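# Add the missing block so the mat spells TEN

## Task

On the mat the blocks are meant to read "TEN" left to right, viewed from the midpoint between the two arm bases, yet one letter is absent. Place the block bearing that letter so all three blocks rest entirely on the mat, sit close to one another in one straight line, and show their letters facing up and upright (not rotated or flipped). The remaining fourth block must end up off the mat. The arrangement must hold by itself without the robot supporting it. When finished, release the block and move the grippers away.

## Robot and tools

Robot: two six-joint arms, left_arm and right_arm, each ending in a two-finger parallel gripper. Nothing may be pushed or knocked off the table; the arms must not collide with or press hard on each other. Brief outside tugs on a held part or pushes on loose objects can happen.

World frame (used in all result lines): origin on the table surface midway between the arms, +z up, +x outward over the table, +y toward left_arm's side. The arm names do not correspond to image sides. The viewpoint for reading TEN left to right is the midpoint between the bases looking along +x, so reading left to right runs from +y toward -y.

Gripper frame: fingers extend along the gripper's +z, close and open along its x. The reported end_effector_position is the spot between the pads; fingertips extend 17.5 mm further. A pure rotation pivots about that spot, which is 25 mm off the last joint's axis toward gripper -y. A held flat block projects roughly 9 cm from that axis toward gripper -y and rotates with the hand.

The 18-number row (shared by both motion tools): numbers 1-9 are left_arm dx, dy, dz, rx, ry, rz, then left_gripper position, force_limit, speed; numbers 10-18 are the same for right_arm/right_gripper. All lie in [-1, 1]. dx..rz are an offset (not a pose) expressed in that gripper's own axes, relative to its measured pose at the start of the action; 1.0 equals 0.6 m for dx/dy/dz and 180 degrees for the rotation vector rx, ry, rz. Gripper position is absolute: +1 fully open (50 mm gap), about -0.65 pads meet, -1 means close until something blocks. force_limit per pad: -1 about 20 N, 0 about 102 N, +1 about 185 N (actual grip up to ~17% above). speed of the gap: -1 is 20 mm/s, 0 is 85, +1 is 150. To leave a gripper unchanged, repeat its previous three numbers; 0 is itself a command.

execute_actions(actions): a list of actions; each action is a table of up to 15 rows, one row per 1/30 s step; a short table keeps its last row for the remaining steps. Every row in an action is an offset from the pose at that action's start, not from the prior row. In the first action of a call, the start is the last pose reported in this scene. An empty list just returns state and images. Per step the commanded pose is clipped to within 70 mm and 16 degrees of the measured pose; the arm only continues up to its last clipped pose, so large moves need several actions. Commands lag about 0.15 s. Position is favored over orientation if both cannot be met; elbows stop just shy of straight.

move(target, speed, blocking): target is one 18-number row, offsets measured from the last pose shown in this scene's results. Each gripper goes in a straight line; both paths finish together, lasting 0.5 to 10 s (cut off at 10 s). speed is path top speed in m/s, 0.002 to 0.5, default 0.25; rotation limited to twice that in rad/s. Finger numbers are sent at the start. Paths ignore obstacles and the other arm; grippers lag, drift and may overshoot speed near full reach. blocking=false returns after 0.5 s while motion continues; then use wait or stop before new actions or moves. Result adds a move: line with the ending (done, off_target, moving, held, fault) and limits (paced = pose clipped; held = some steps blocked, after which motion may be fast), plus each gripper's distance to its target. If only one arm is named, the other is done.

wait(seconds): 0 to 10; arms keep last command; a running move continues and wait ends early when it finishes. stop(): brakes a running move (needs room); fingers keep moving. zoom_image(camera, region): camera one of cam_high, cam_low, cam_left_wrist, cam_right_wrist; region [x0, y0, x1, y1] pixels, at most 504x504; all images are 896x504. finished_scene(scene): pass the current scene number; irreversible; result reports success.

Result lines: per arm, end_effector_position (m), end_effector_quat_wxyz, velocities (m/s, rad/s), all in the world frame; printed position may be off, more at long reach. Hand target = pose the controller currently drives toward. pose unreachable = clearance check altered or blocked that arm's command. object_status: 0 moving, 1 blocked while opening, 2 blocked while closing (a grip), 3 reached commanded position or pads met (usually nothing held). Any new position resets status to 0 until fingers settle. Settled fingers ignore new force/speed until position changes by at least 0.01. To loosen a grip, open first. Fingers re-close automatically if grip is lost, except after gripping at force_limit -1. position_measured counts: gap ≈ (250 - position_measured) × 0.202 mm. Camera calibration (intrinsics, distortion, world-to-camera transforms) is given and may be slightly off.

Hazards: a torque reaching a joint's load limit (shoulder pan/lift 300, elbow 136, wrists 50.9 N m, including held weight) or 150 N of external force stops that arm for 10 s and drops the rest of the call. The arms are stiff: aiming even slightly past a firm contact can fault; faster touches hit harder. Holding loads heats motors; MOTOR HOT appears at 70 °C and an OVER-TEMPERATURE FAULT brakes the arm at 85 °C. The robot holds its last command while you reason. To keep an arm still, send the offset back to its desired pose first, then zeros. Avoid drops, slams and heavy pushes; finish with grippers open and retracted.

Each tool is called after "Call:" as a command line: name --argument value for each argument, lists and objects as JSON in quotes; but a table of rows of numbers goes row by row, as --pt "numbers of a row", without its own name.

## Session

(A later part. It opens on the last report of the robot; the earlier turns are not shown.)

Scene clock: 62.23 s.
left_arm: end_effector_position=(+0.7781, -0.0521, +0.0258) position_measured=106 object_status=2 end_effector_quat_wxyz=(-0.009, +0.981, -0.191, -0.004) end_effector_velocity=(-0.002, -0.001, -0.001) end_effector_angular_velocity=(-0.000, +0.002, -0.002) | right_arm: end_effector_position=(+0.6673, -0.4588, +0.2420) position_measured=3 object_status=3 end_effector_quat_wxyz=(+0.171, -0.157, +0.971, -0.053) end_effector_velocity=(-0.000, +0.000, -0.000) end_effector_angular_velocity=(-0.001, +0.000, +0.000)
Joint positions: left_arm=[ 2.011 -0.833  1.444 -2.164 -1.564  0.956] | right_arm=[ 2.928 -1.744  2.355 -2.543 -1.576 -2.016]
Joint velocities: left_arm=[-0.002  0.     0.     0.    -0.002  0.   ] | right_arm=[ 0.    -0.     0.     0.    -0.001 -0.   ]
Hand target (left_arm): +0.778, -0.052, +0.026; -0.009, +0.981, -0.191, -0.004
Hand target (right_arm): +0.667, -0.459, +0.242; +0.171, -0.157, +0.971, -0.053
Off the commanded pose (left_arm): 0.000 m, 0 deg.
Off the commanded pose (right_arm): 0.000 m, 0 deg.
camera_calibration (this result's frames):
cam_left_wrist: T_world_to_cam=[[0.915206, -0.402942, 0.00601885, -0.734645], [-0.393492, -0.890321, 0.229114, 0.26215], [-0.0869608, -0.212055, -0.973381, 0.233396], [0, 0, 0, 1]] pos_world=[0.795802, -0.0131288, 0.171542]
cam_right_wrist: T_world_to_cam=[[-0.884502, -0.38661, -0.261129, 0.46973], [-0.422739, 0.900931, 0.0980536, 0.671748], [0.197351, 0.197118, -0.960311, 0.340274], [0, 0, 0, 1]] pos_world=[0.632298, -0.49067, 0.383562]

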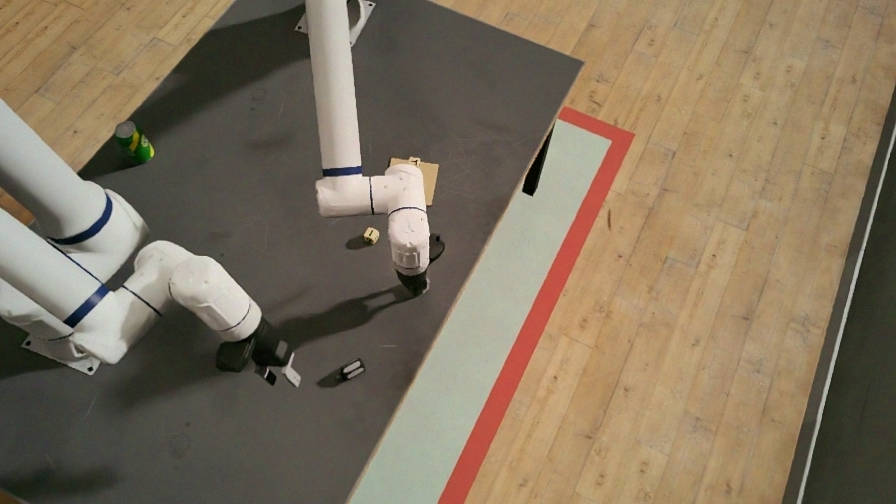

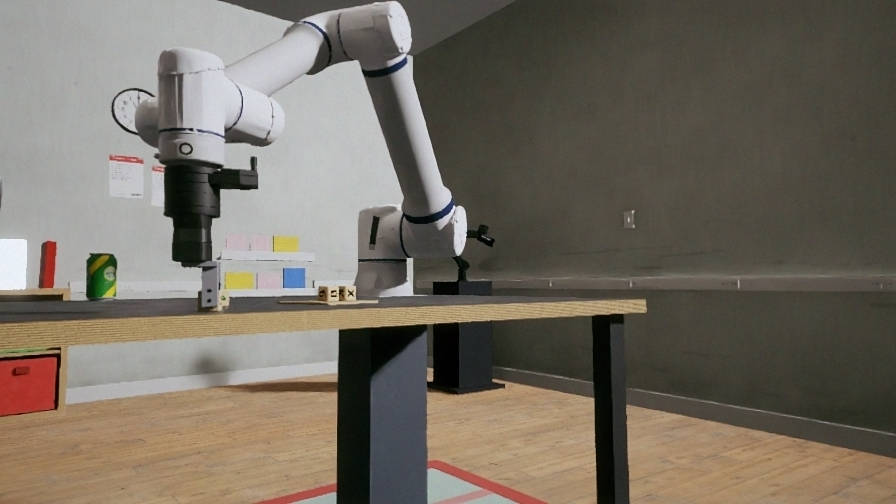

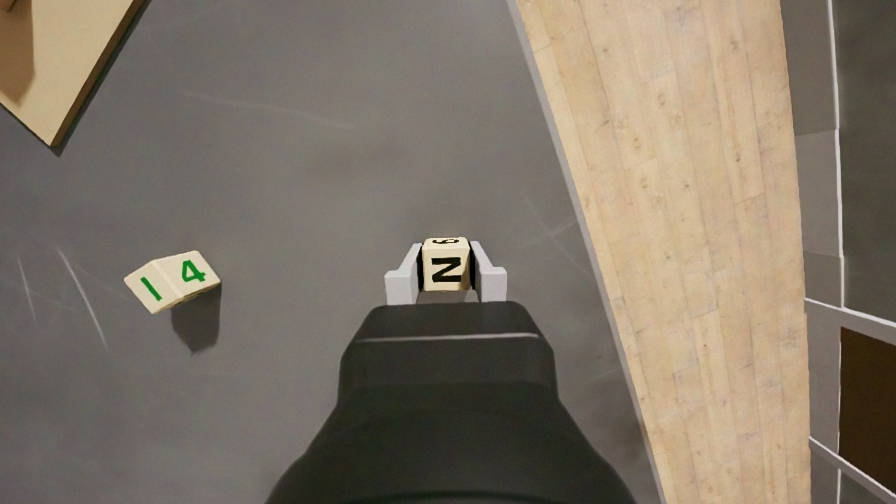

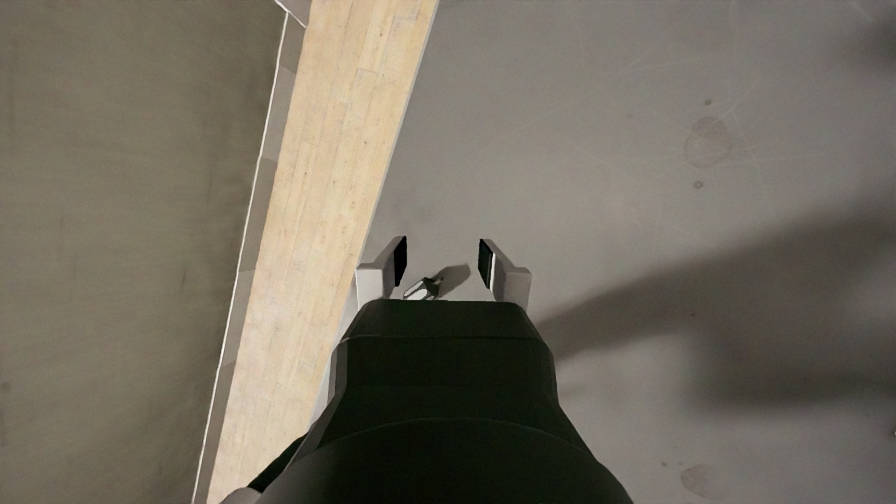

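Call:
move --target '[0,0,-0.16,0,0,0,-1,-0.5,0.3, 0,0,0,0,0,0,1,0,0]'

Call:
move --target '[-0.405,-0.253,0,0,0,-0.217,-1,-0.5,0.3, 0,0,0,0,0,0,1,0,0]'

Scene clock: 72.90 s.
left_arm: end_effector_position=(+0.7786, -0.0534, +0.1214) position_measured=106 object_status=2 end_effector_quat_wxyz=(-0.009, +0.981, -0.191, -0.004) end_effector_velocity=(+0.001, +0.000, +0.003) end_effector_angular_velocity=(-0.001, -0.000, -0.000) | right_arm: end_effector_position=(+0.6673, -0.4588, +0.2420) position_measured=3 object_status=3 end_effector_quat_wxyz=(+0.171, -0.157, +0.971, -0.053) end_effector_velocity=(+0.000, +0.000, -0.000) end_effector_angular_velocity=(+0.001, -0.000, +0.000)
Joint positions: left_arm=[ 2.011 -0.913  1.392 -2.033 -1.564  0.956] | right_arm=[ 2.928 -1.744  2.355 -2.543 -1.576 -2.016]
Joint velocities: left_arm=[ 0.001 -0.002 -0.001  0.003 -0.     0.001] | right_arm=[-0.    -0.     0.    -0.     0.001  0.   ]
Hand target (left_arm): +0.779, -0.053, +0.122; -0.009, +0.981, -0.191, -0.004
Hand target (right_arm): +0.667, -0.459, +0.242; +0.171, -0.157, +0.971, -0.053
Off the commanded pose (left_arm): 0.001 m, 0 deg.
Off the commanded pose (right_arm): 0.000 m, 0 deg.
move: done
camera_calibration (this result's frames):
cam_left_wrist: T_world_to_cam=[[0.91521, -0.402931, 0.00605471, -0.73619], [-0.393495, -0.890335, 0.229054, 0.239275], [-0.0869025, -0.212015, -0.973395, 0.326182], [0, 0, 0, 1]] pos_world=[0.796268, -0.0144433, 0.267154]
cam_right_wrist: T_world_to_cam=[[-0.884502, -0.38661, -0.261129, 0.46973], [-0.422739, 0.900931, 0.0980538, 0.671748], [0.197351, 0.197118, -0.960311, 0.340274], [0, 0, 0, 1]] pos_world=[0.632298, -0.49067, 0.383562]

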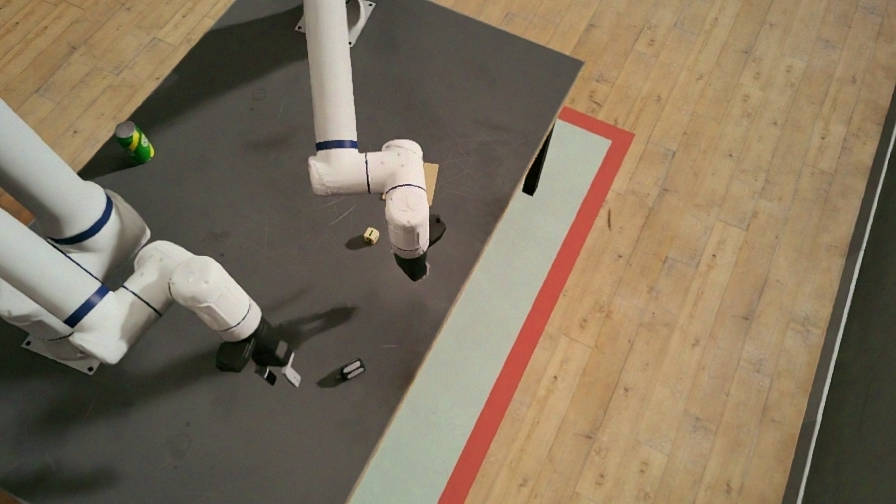

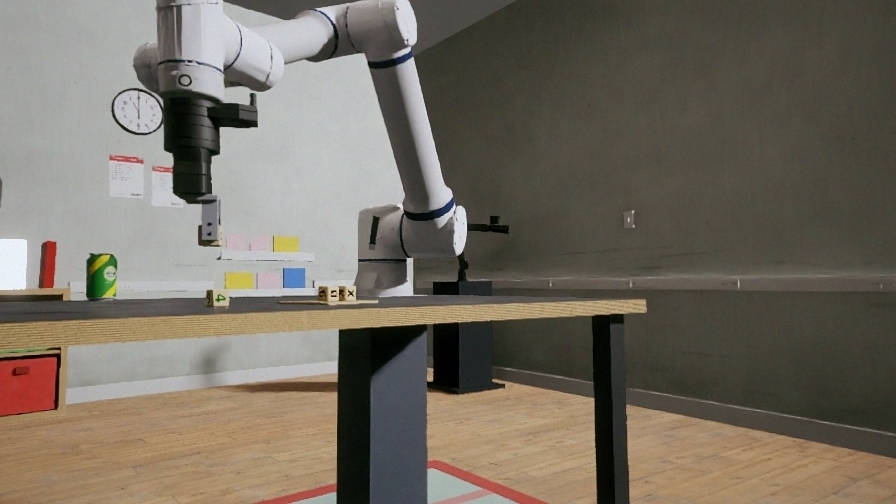

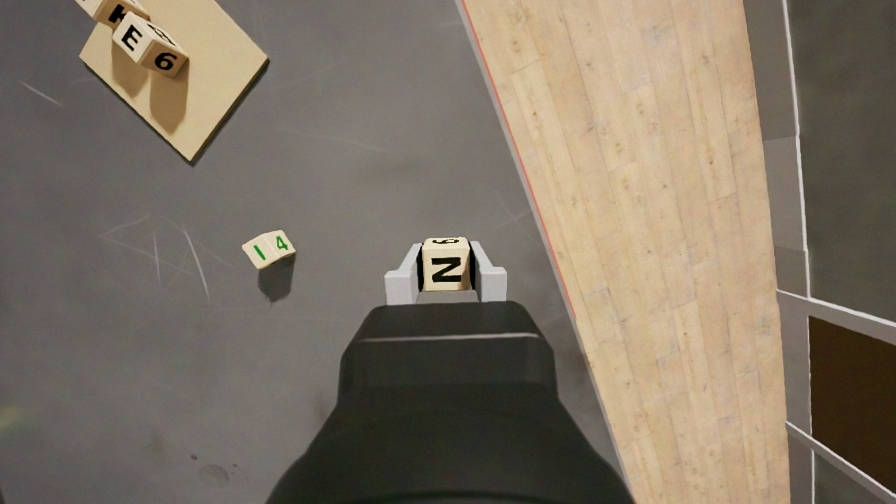

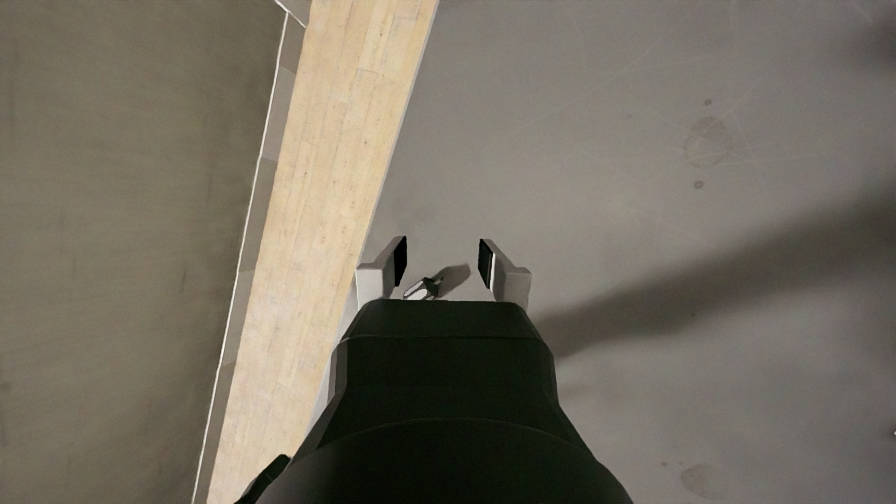

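Scene clock: 74.83 s.
left_arm: end_effector_position=(+0.6103, +0.1784, +0.1251) position_measured=106 object_status=2 end_effector_quat_wxyz=(-0.009, +0.989, +0.148, -0.000) end_effector_velocity=(-0.001, +0.002, -0.000) end_effector_angular_velocity=(+0.001, -0.002, +0.006) | right_arm: end_effector_position=(+0.6673, -0.4588, +0.2420) position_measured=3 object_status=3 end_effector_quat_wxyz=(+0.171, -0.157, +0.971, -0.053) end_effector_velocity=(-0.000, -0.000, -0.000) end_effector_angular_velocity=(+0.000, +0.000, -0.001)
Joint positions: left_arm=[ 2.007 -1.297  1.99  -2.247 -1.564  0.271] | right_arm=[ 2.928 -1.744  2.355 -2.543 -1.576 -2.016]
Joint velocities: left_arm=[-0.    -0.004  0.005 -0.002  0.002 -0.007] | right_arm=[-0.    -0.     0.     0.    -0.     0.001]
Hand target (left_arm): +0.610, +0.179, +0.125; -0.009, +0.989, +0.148, -0.000
Hand target (right_arm): +0.667, -0.459, +0.242; +0.171, -0.157, +0.971, -0.053
Off the commanded pose (left_arm): 0.001 m, 0 deg.
Off the commanded pose (right_arm): 0.000 m, 0 deg.
move: done
camera_calibration (this result's frames):
cam_left_wrist: T_world_to_cam=[[0.964601, 0.263083, 0.0182155, -0.639287], [0.252356, -0.940907, 0.225854, -0.00614884], [0.0765575, -0.213263, -0.973991, 0.264892], [0, 0, 0, 1]] pos_world=[0.59793, 0.218892, 0.271036]
cam_right_wrist: T_world_to_cam=[[-0.884502, -0.38661, -0.261129, 0.46973], [-0.422739, 0.900931, 0.0980534, 0.671748], [0.197351, 0.197118, -0.960311, 0.340274], [0, 0, 0, 1]] pos_world=[0.632298, -0.49067, 0.383562]

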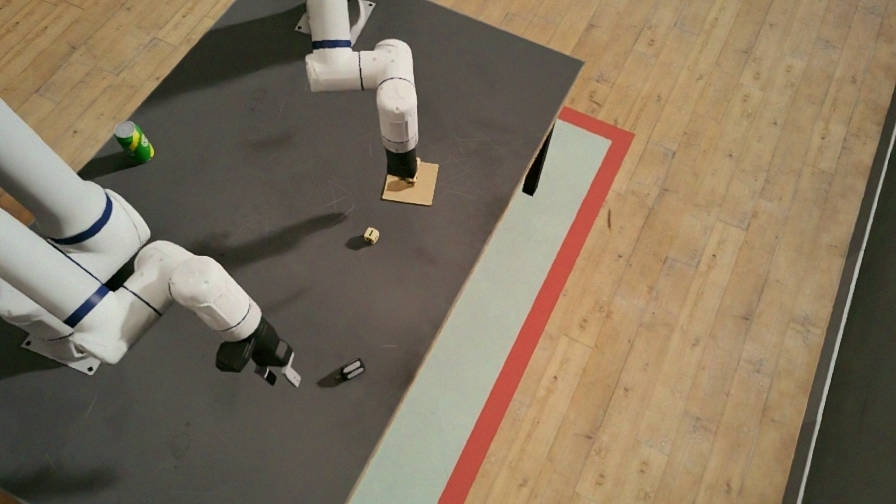

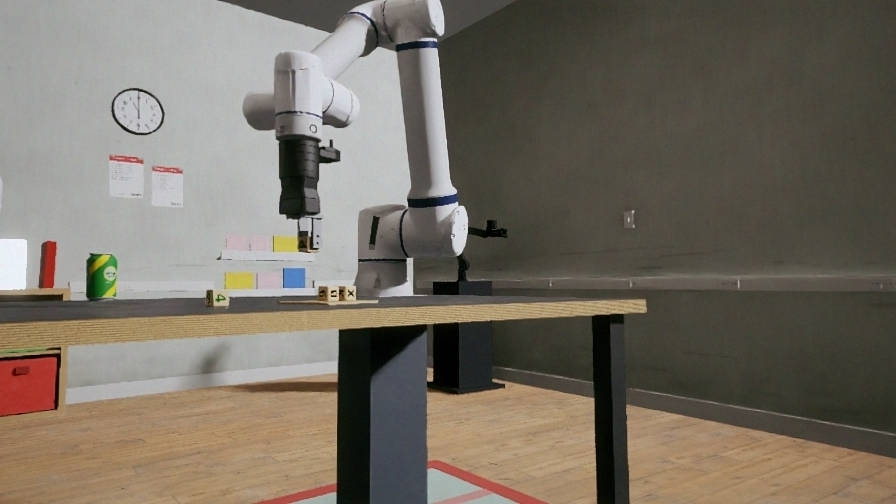

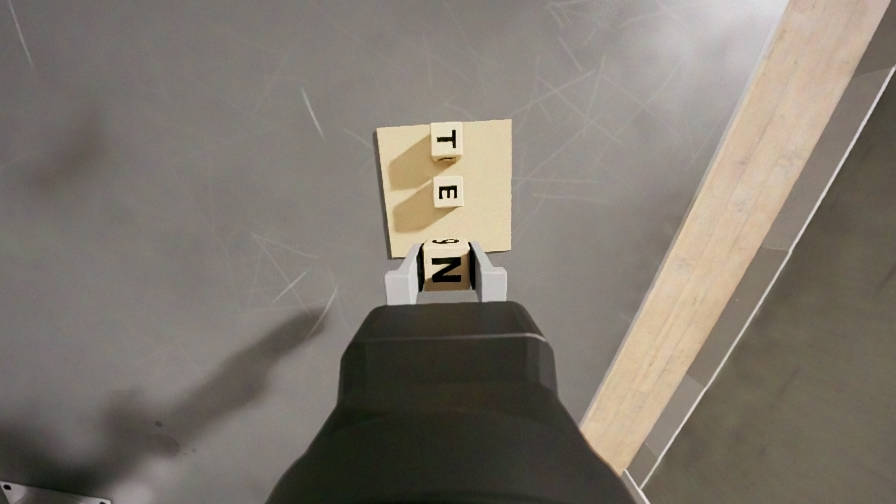

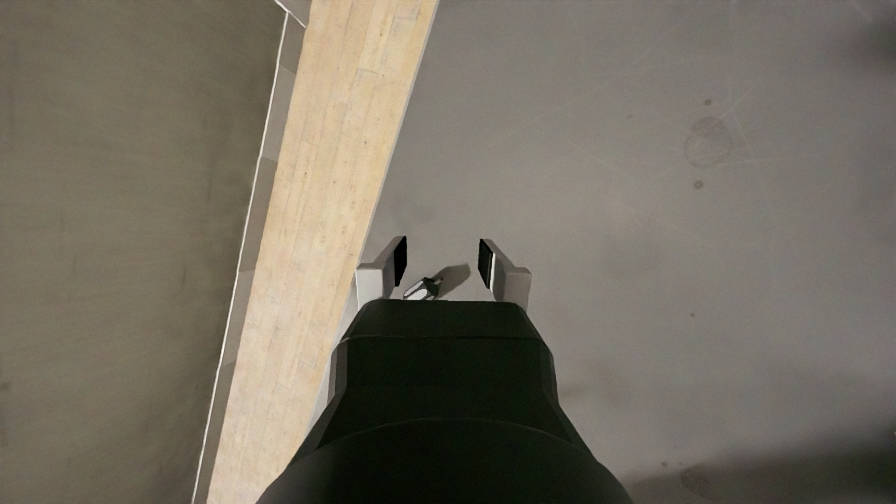

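Call:
move --target '[0,-0.017,0.13,0,0,0,-1,-0.5,0.3, 0,0,0,0,0,0,1,0,0]' --speed 0.12

Scene clock: 85.83 s.
left_arm: end_effector_position=(+0.6069, +0.1892, +0.0477) position_measured=106 object_status=2 end_effector_quat_wxyz=(-0.009, +0.989, +0.148, -0.000) end_effector_velocity=(-0.000, -0.001, -0.002) end_effector_angular_velocity=(-0.000, -0.002, -0.001) | right_arm: end_effector_position=(+0.6673, -0.4588, +0.2420) position_measured=3 object_status=3 end_effector_quat_wxyz=(+0.171, -0.157, +0.971, -0.053) end_effector_velocity=(-0.000, -0.000, +0.000) end_effector_angular_velocity=(-0.000, +0.000, -0.000)
Joint positions: left_arm=[ 2.011 -1.212  2.056 -2.396 -1.564  0.275] | right_arm=[ 2.928 -1.744  2.355 -2.543 -1.576 -2.016]
Joint velocities: left_arm=[-0.002  0.002  0.001 -0.004  0.001 -0.001] | right_arm=[ 0.  0. -0.  0. -0.  0.]
Hand target (left_arm): +0.607, +0.189, +0.047; -0.009, +0.989, +0.148, -0.000
Hand target (right_arm): +0.667, -0.459, +0.242; +0.171, -0.157, +0.971, -0.053
Off the commanded pose (left_arm): 0.000 m, 0 deg.
Off the commanded pose (right_arm): 0.000 m, 0 deg.
move: done
camera_calibration (this result's frames):
cam_left_wrist: T_world_to_cam=[[0.964601, 0.263086, 0.0181805, -0.637477], [0.252367, -0.940906, 0.225848, 0.0223863], [0.0765237, -0.213265, -0.973993, 0.192013], [0, 0, 0, 1]] pos_world=[0.594568, 0.229724, 0.193553]
cam_right_wrist: T_world_to_cam=[[-0.884502, -0.38661, -0.261129, 0.46973], [-0.422739, 0.900931, 0.0980536, 0.671748], [0.197351, 0.197118, -0.960311, 0.340274], [0, 0, 0, 1]] pos_world=[0.632298, -0.49067, 0.383562]

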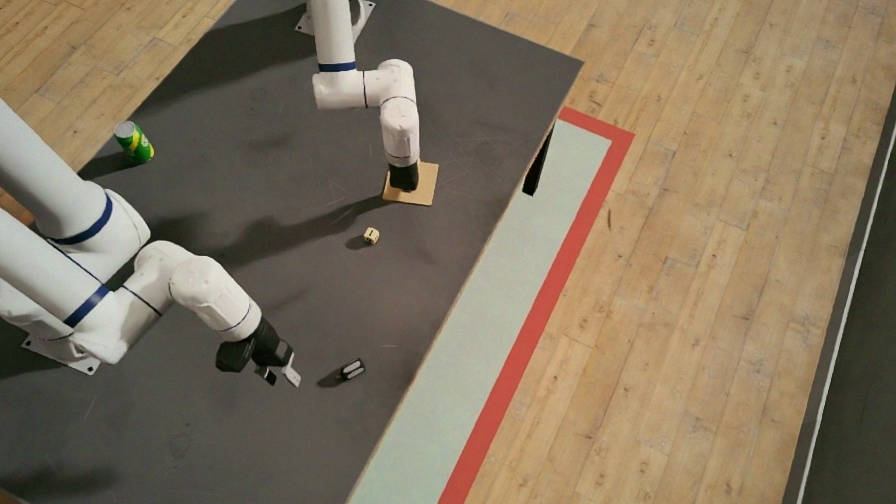

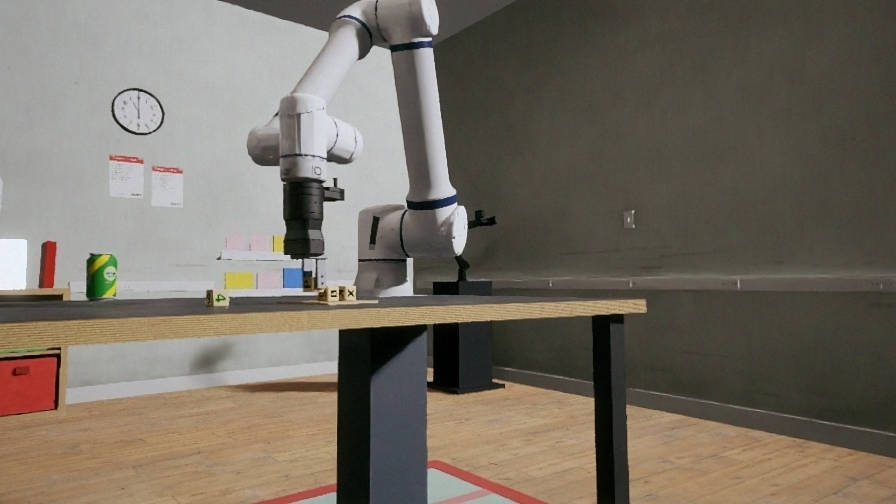

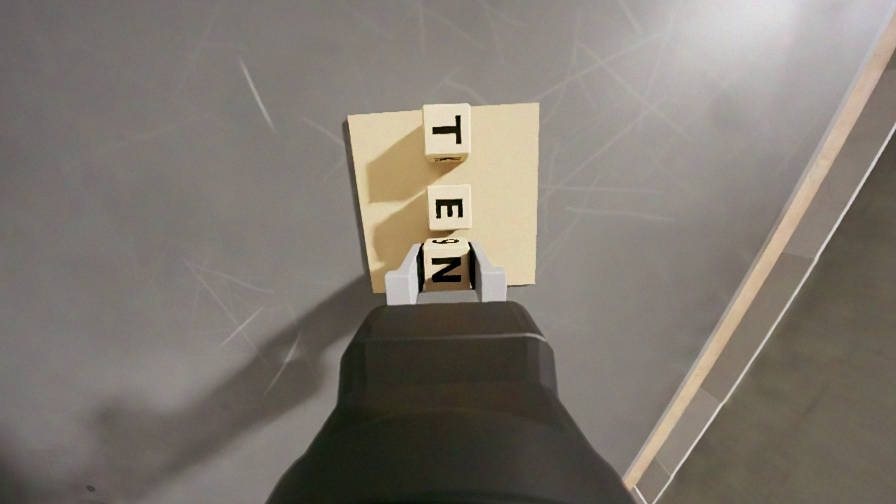

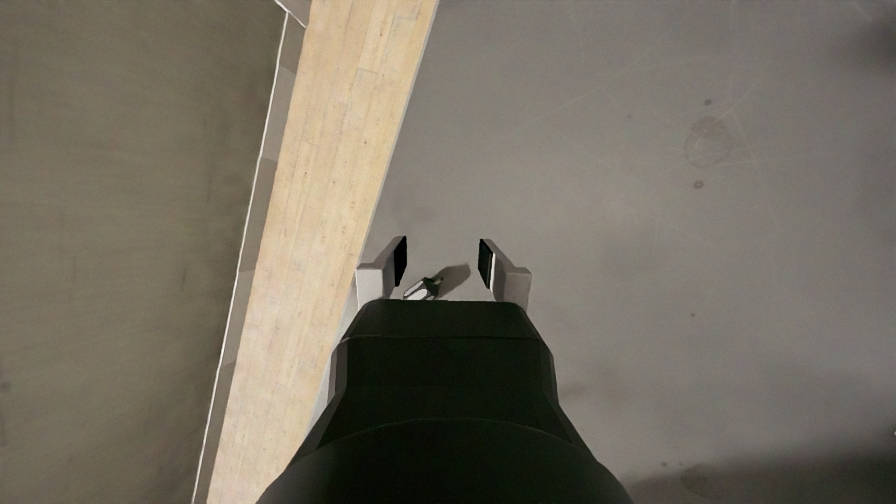

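Call:
move --target '[0.003,0.003,0.029,0,0,0,-1,-0.5,0.3, 0,0,0,0,0,0,1,0,0]' --speed 0.04

Call:
execute_actions --actions '[[[0,0,0,0,0,0,1,0,0, 0,0,0,0,0,0,1,0,0]]]'

Call:
move --target '[0,0.1,-0.3,0,0,0,1,0,0, 0,0,0,0,0,0,1,0,0]'

Scene clock: 93.43 s.
left_arm: end_effector_position=(+0.6091, +0.1883, +0.0305) position_measured=106 object_status=2 end_effector_quat_wxyz=(-0.009, +0.989, +0.148, -0.000) end_effector_velocity=(-0.000, -0.001, -0.002) end_effector_angular_velocity=(-0.001, -0.000, -0.000) | right_arm: end_effector_position=(+0.6673, -0.4588, +0.2420) position_measured=3 object_status=3 end_effector_quat_wxyz=(+0.171, -0.157, +0.971, -0.053) end_effector_velocity=(-0.000, +0.000, -0.000) end_effector_angular_velocity=(-0.000, +0.001, +0.001)
Joint positions: left_arm=[ 2.013 -1.186  2.059 -2.426 -1.564  0.277] | right_arm=[ 2.928 -1.744  2.355 -2.543 -1.576 -2.016]
Joint velocities: left_arm=[-0.001  0.003  0.    -0.004 -0.    -0.001] | right_arm=[ 0.     0.     0.     0.     0.    -0.001]
Hand target (left_arm): +0.609, +0.188, +0.030; -0.009, +0.989, +0.148, -0.000
Hand target (right_arm): +0.667, -0.459, +0.242; +0.171, -0.157, +0.971, -0.053
Off the commanded pose (left_arm): 0.000 m, 0 deg.
Off the commanded pose (right_arm): 0.000 m, 0 deg.
move: done
camera_calibration (this result's frames):
cam_left_wrist: T_world_to_cam=[[0.964601, 0.263088, 0.0181739, -0.638972], [0.25237, -0.940905, 0.225848, 0.0248311], [0.0765177, -0.213267, -0.973993, 0.174977], [0, 0, 0, 1]] pos_world=[0.596698, 0.228786, 0.176431]
cam_right_wrist: T_world_to_cam=[[-0.884502, -0.38661, -0.261129, 0.46973], [-0.422739, 0.900931, 0.0980537, 0.671748], [0.197351, 0.197118, -0.960311, 0.340274], [0, 0, 0, 1]] pos_world=[0.632298, -0.49067, 0.383562]

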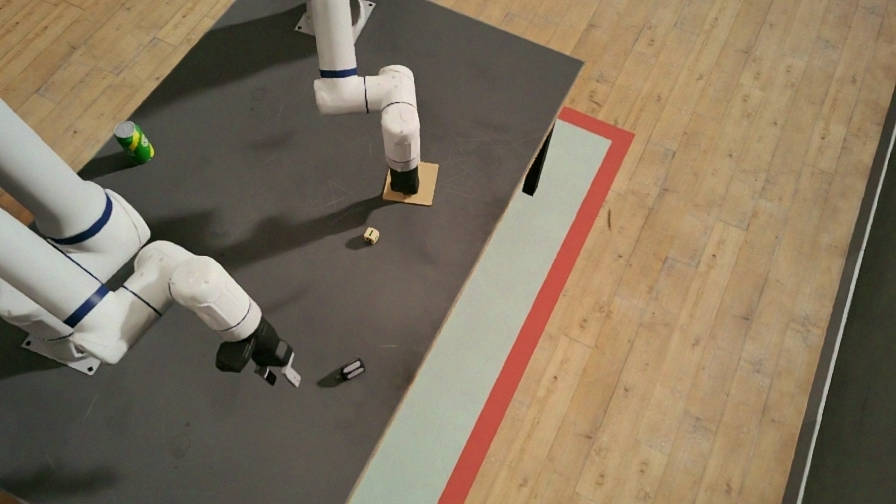

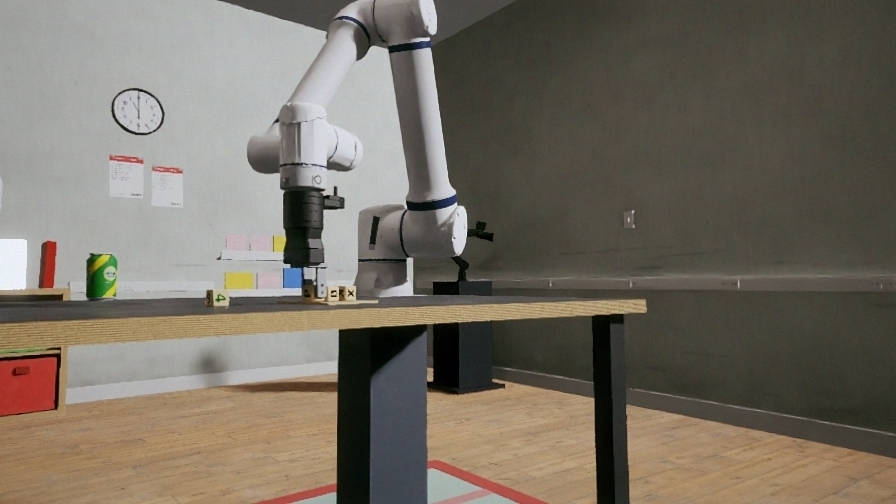

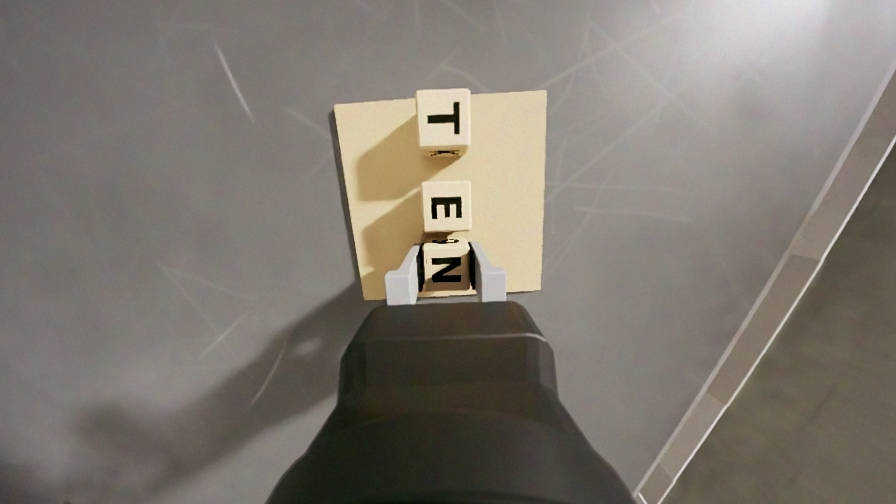

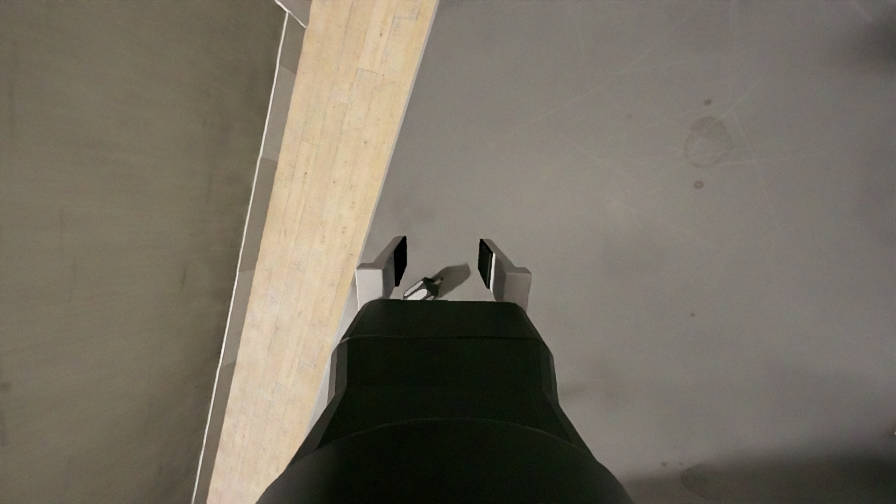

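Scene clock: 93.93 s.
left_arm: end_effector_position=(+0.6091, +0.1883, +0.0305) position_measured=3 object_status=3 end_effector_quat_wxyz=(-0.009, +0.989, +0.148, -0.000) end_effector_velocity=(+0.001, +0.000, +0.000) end_effector_angular_velocity=(-0.000, -0.001, +0.001) | right_arm: end_effector_position=(+0.6673, -0.4588, +0.2420) position_measured=3 object_status=3 end_effector_quat_wxyz=(+0.171, -0.157, +0.971, -0.053) end_effector_velocity=(-0.000, -0.000, -0.000) end_effector_angular_velocity=(-0.000, +0.000, +0.000)
Joint positions: left_arm=[ 2.013 -1.186  2.059 -2.427 -1.564  0.277] | right_arm=[ 2.928 -1.744  2.355 -2.543 -1.576 -2.016]
Joint velocities: left_arm=[ 0.001  0.    -0.001 -0.     0.001 -0.   ] | right_arm=[ 0. -0.  0. -0. -0. -0.]
Hand target (left_arm): +0.609, +0.188, +0.031; -0.009, +0.989, +0.148, -0.000
Hand target (right_arm): +0.667, -0.459, +0.242; +0.171, -0.157, +0.971, -0.053
Off the commanded pose (left_arm): 0.000 m, 0 deg.
Off the commanded pose (right_arm): 0.000 m, 0 deg.
camera_calibration (this result's frames):
cam_left_wrist: T_world_to_cam=[[0.964602, 0.263086, 0.0181469, -0.63897], [0.25238, -0.940922, 0.225765, 0.0248687], [0.0764705, -0.213194, -0.974013, 0.174916], [0, 0, 0, 1]] pos_world=[0.596699, 0.228794, 0.176352]
cam_right_wrist: T_world_to_cam=[[-0.884502, -0.38661, -0.261129, 0.46973], [-0.422739, 0.900931, 0.0980537, 0.671748], [0.197351, 0.197118, -0.960311, 0.340274], [0, 0, 0, 1]] pos_world=[0.632298, -0.49067, 0.383562]

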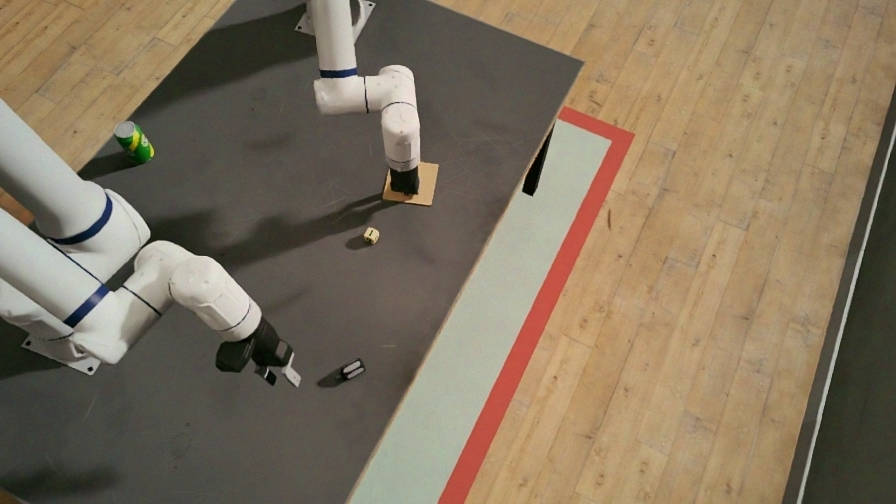

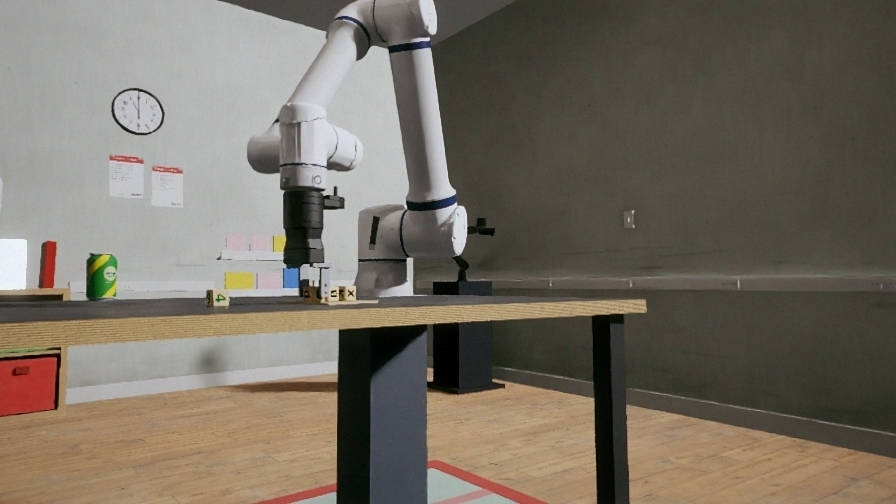

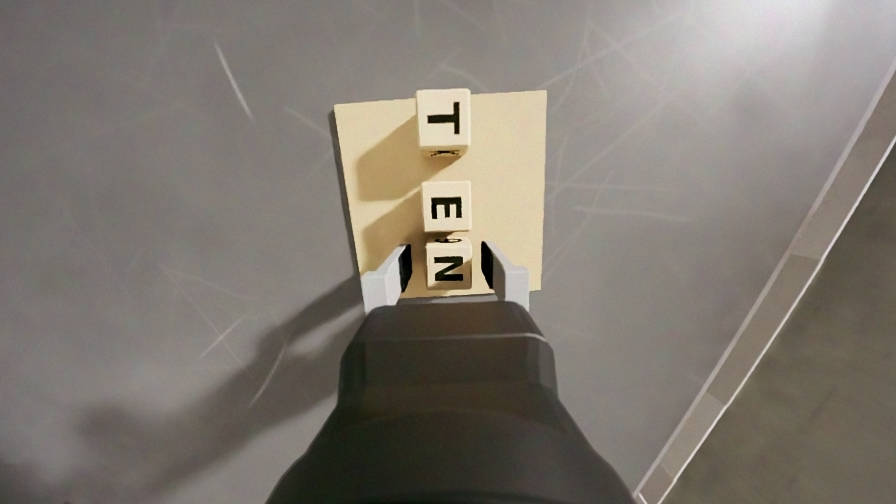

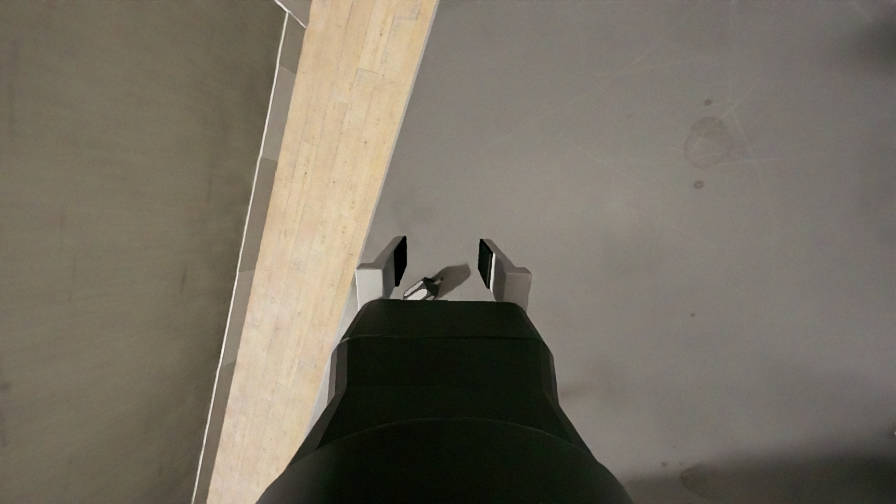

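Scene clock: 95.30 s.
left_arm: end_effector_position=(+0.6275, +0.1284, +0.2091) position_measured=3 object_status=3 end_effector_quat_wxyz=(-0.009, +0.989, +0.148, -0.000) end_effector_velocity=(+0.001, -0.001, +0.001) end_effector_angular_velocity=(+0.001, -0.000, -0.001) | right_arm: end_effector_position=(+0.6673, -0.4588, +0.2420) position_measured=3 object_status=3 end_effector_quat_wxyz=(+0.171, -0.157, +0.971, -0.053) end_effector_velocity=(-0.000, +0.000, -0.000) end_effector_angular_velocity=(-0.000, +0.000, +0.001)
Joint positions: left_arm=[ 1.991 -1.31   1.829 -2.072 -1.564  0.255] | right_arm=[ 2.928 -1.744  2.355 -2.543 -1.576 -2.016]
Joint velocities: left_arm=[-0.     0.    -0.003  0.004  0.001  0.   ] | right_arm=[ 0.    -0.     0.     0.    -0.    -0.001]
Hand target (left_arm): +0.628, +0.128, +0.209; -0.009, +0.989, +0.148, -0.000
Hand target (right_arm): +0.667, -0.459, +0.242; +0.171, -0.157, +0.971, -0.053
Off the commanded pose (left_arm): 0.001 m, 0 deg.
Off the commanded pose (right_arm): 0.000 m, 0 deg.
move: done
camera_calibration (this result's frames):
cam_left_wrist: T_world_to_cam=[[0.9646, 0.263085, 0.0182689, -0.644287], [0.252347, -0.940913, 0.225839, -0.0764675], [0.0766042, -0.213234, -0.973993, 0.334687], [0, 0, 0, 1]] pos_world=[0.615137, 0.168919, 0.355023]
cam_right_wrist: T_world_to_cam=[[-0.884502, -0.38661, -0.261129, 0.46973], [-0.422739, 0.900931, 0.0980537, 0.671748], [0.197351, 0.197118, -0.960311, 0.340274], [0, 0, 0, 1]] pos_world=[0.632298, -0.49067, 0.383562]

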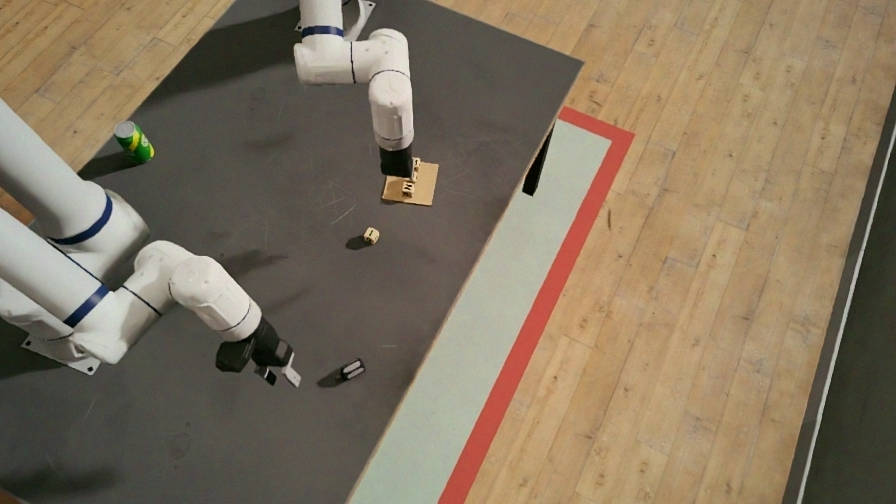

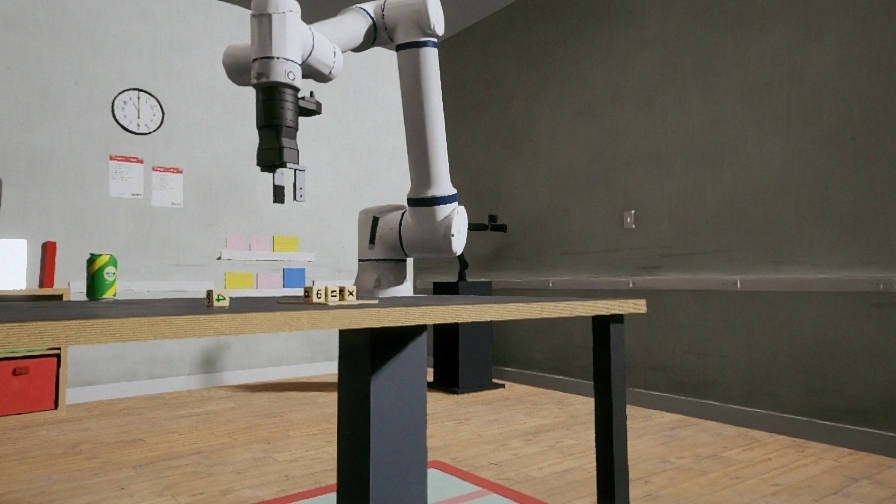

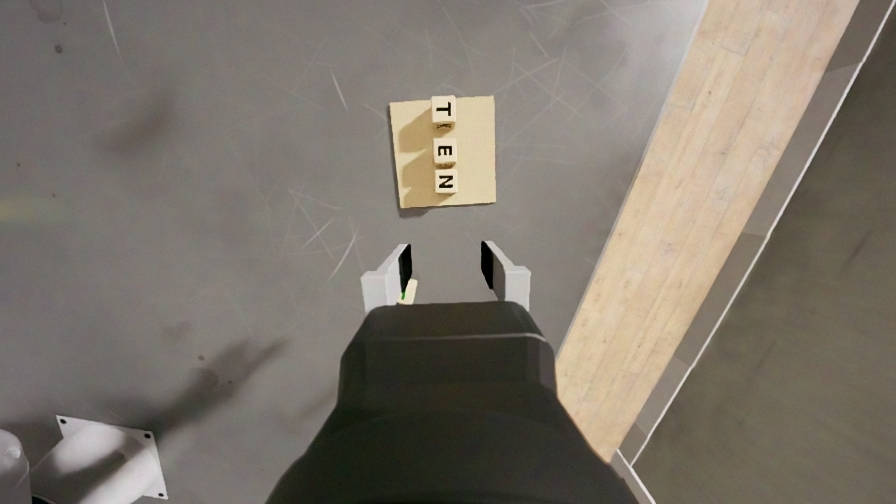

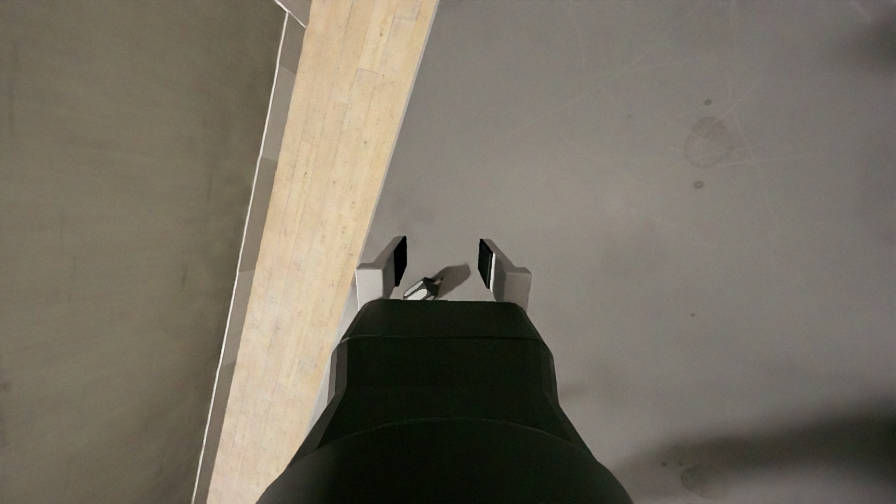

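Call:
zoom_image --camera "cam_left_wrist" --region '[370,80,520,230]'

Region (370, 80, 520, 230) of cam_left_wrist's 896x504 image, scaled by 3.360, with more detail than that image has.

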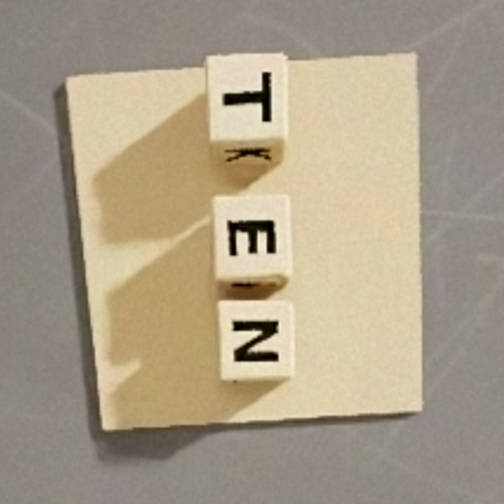

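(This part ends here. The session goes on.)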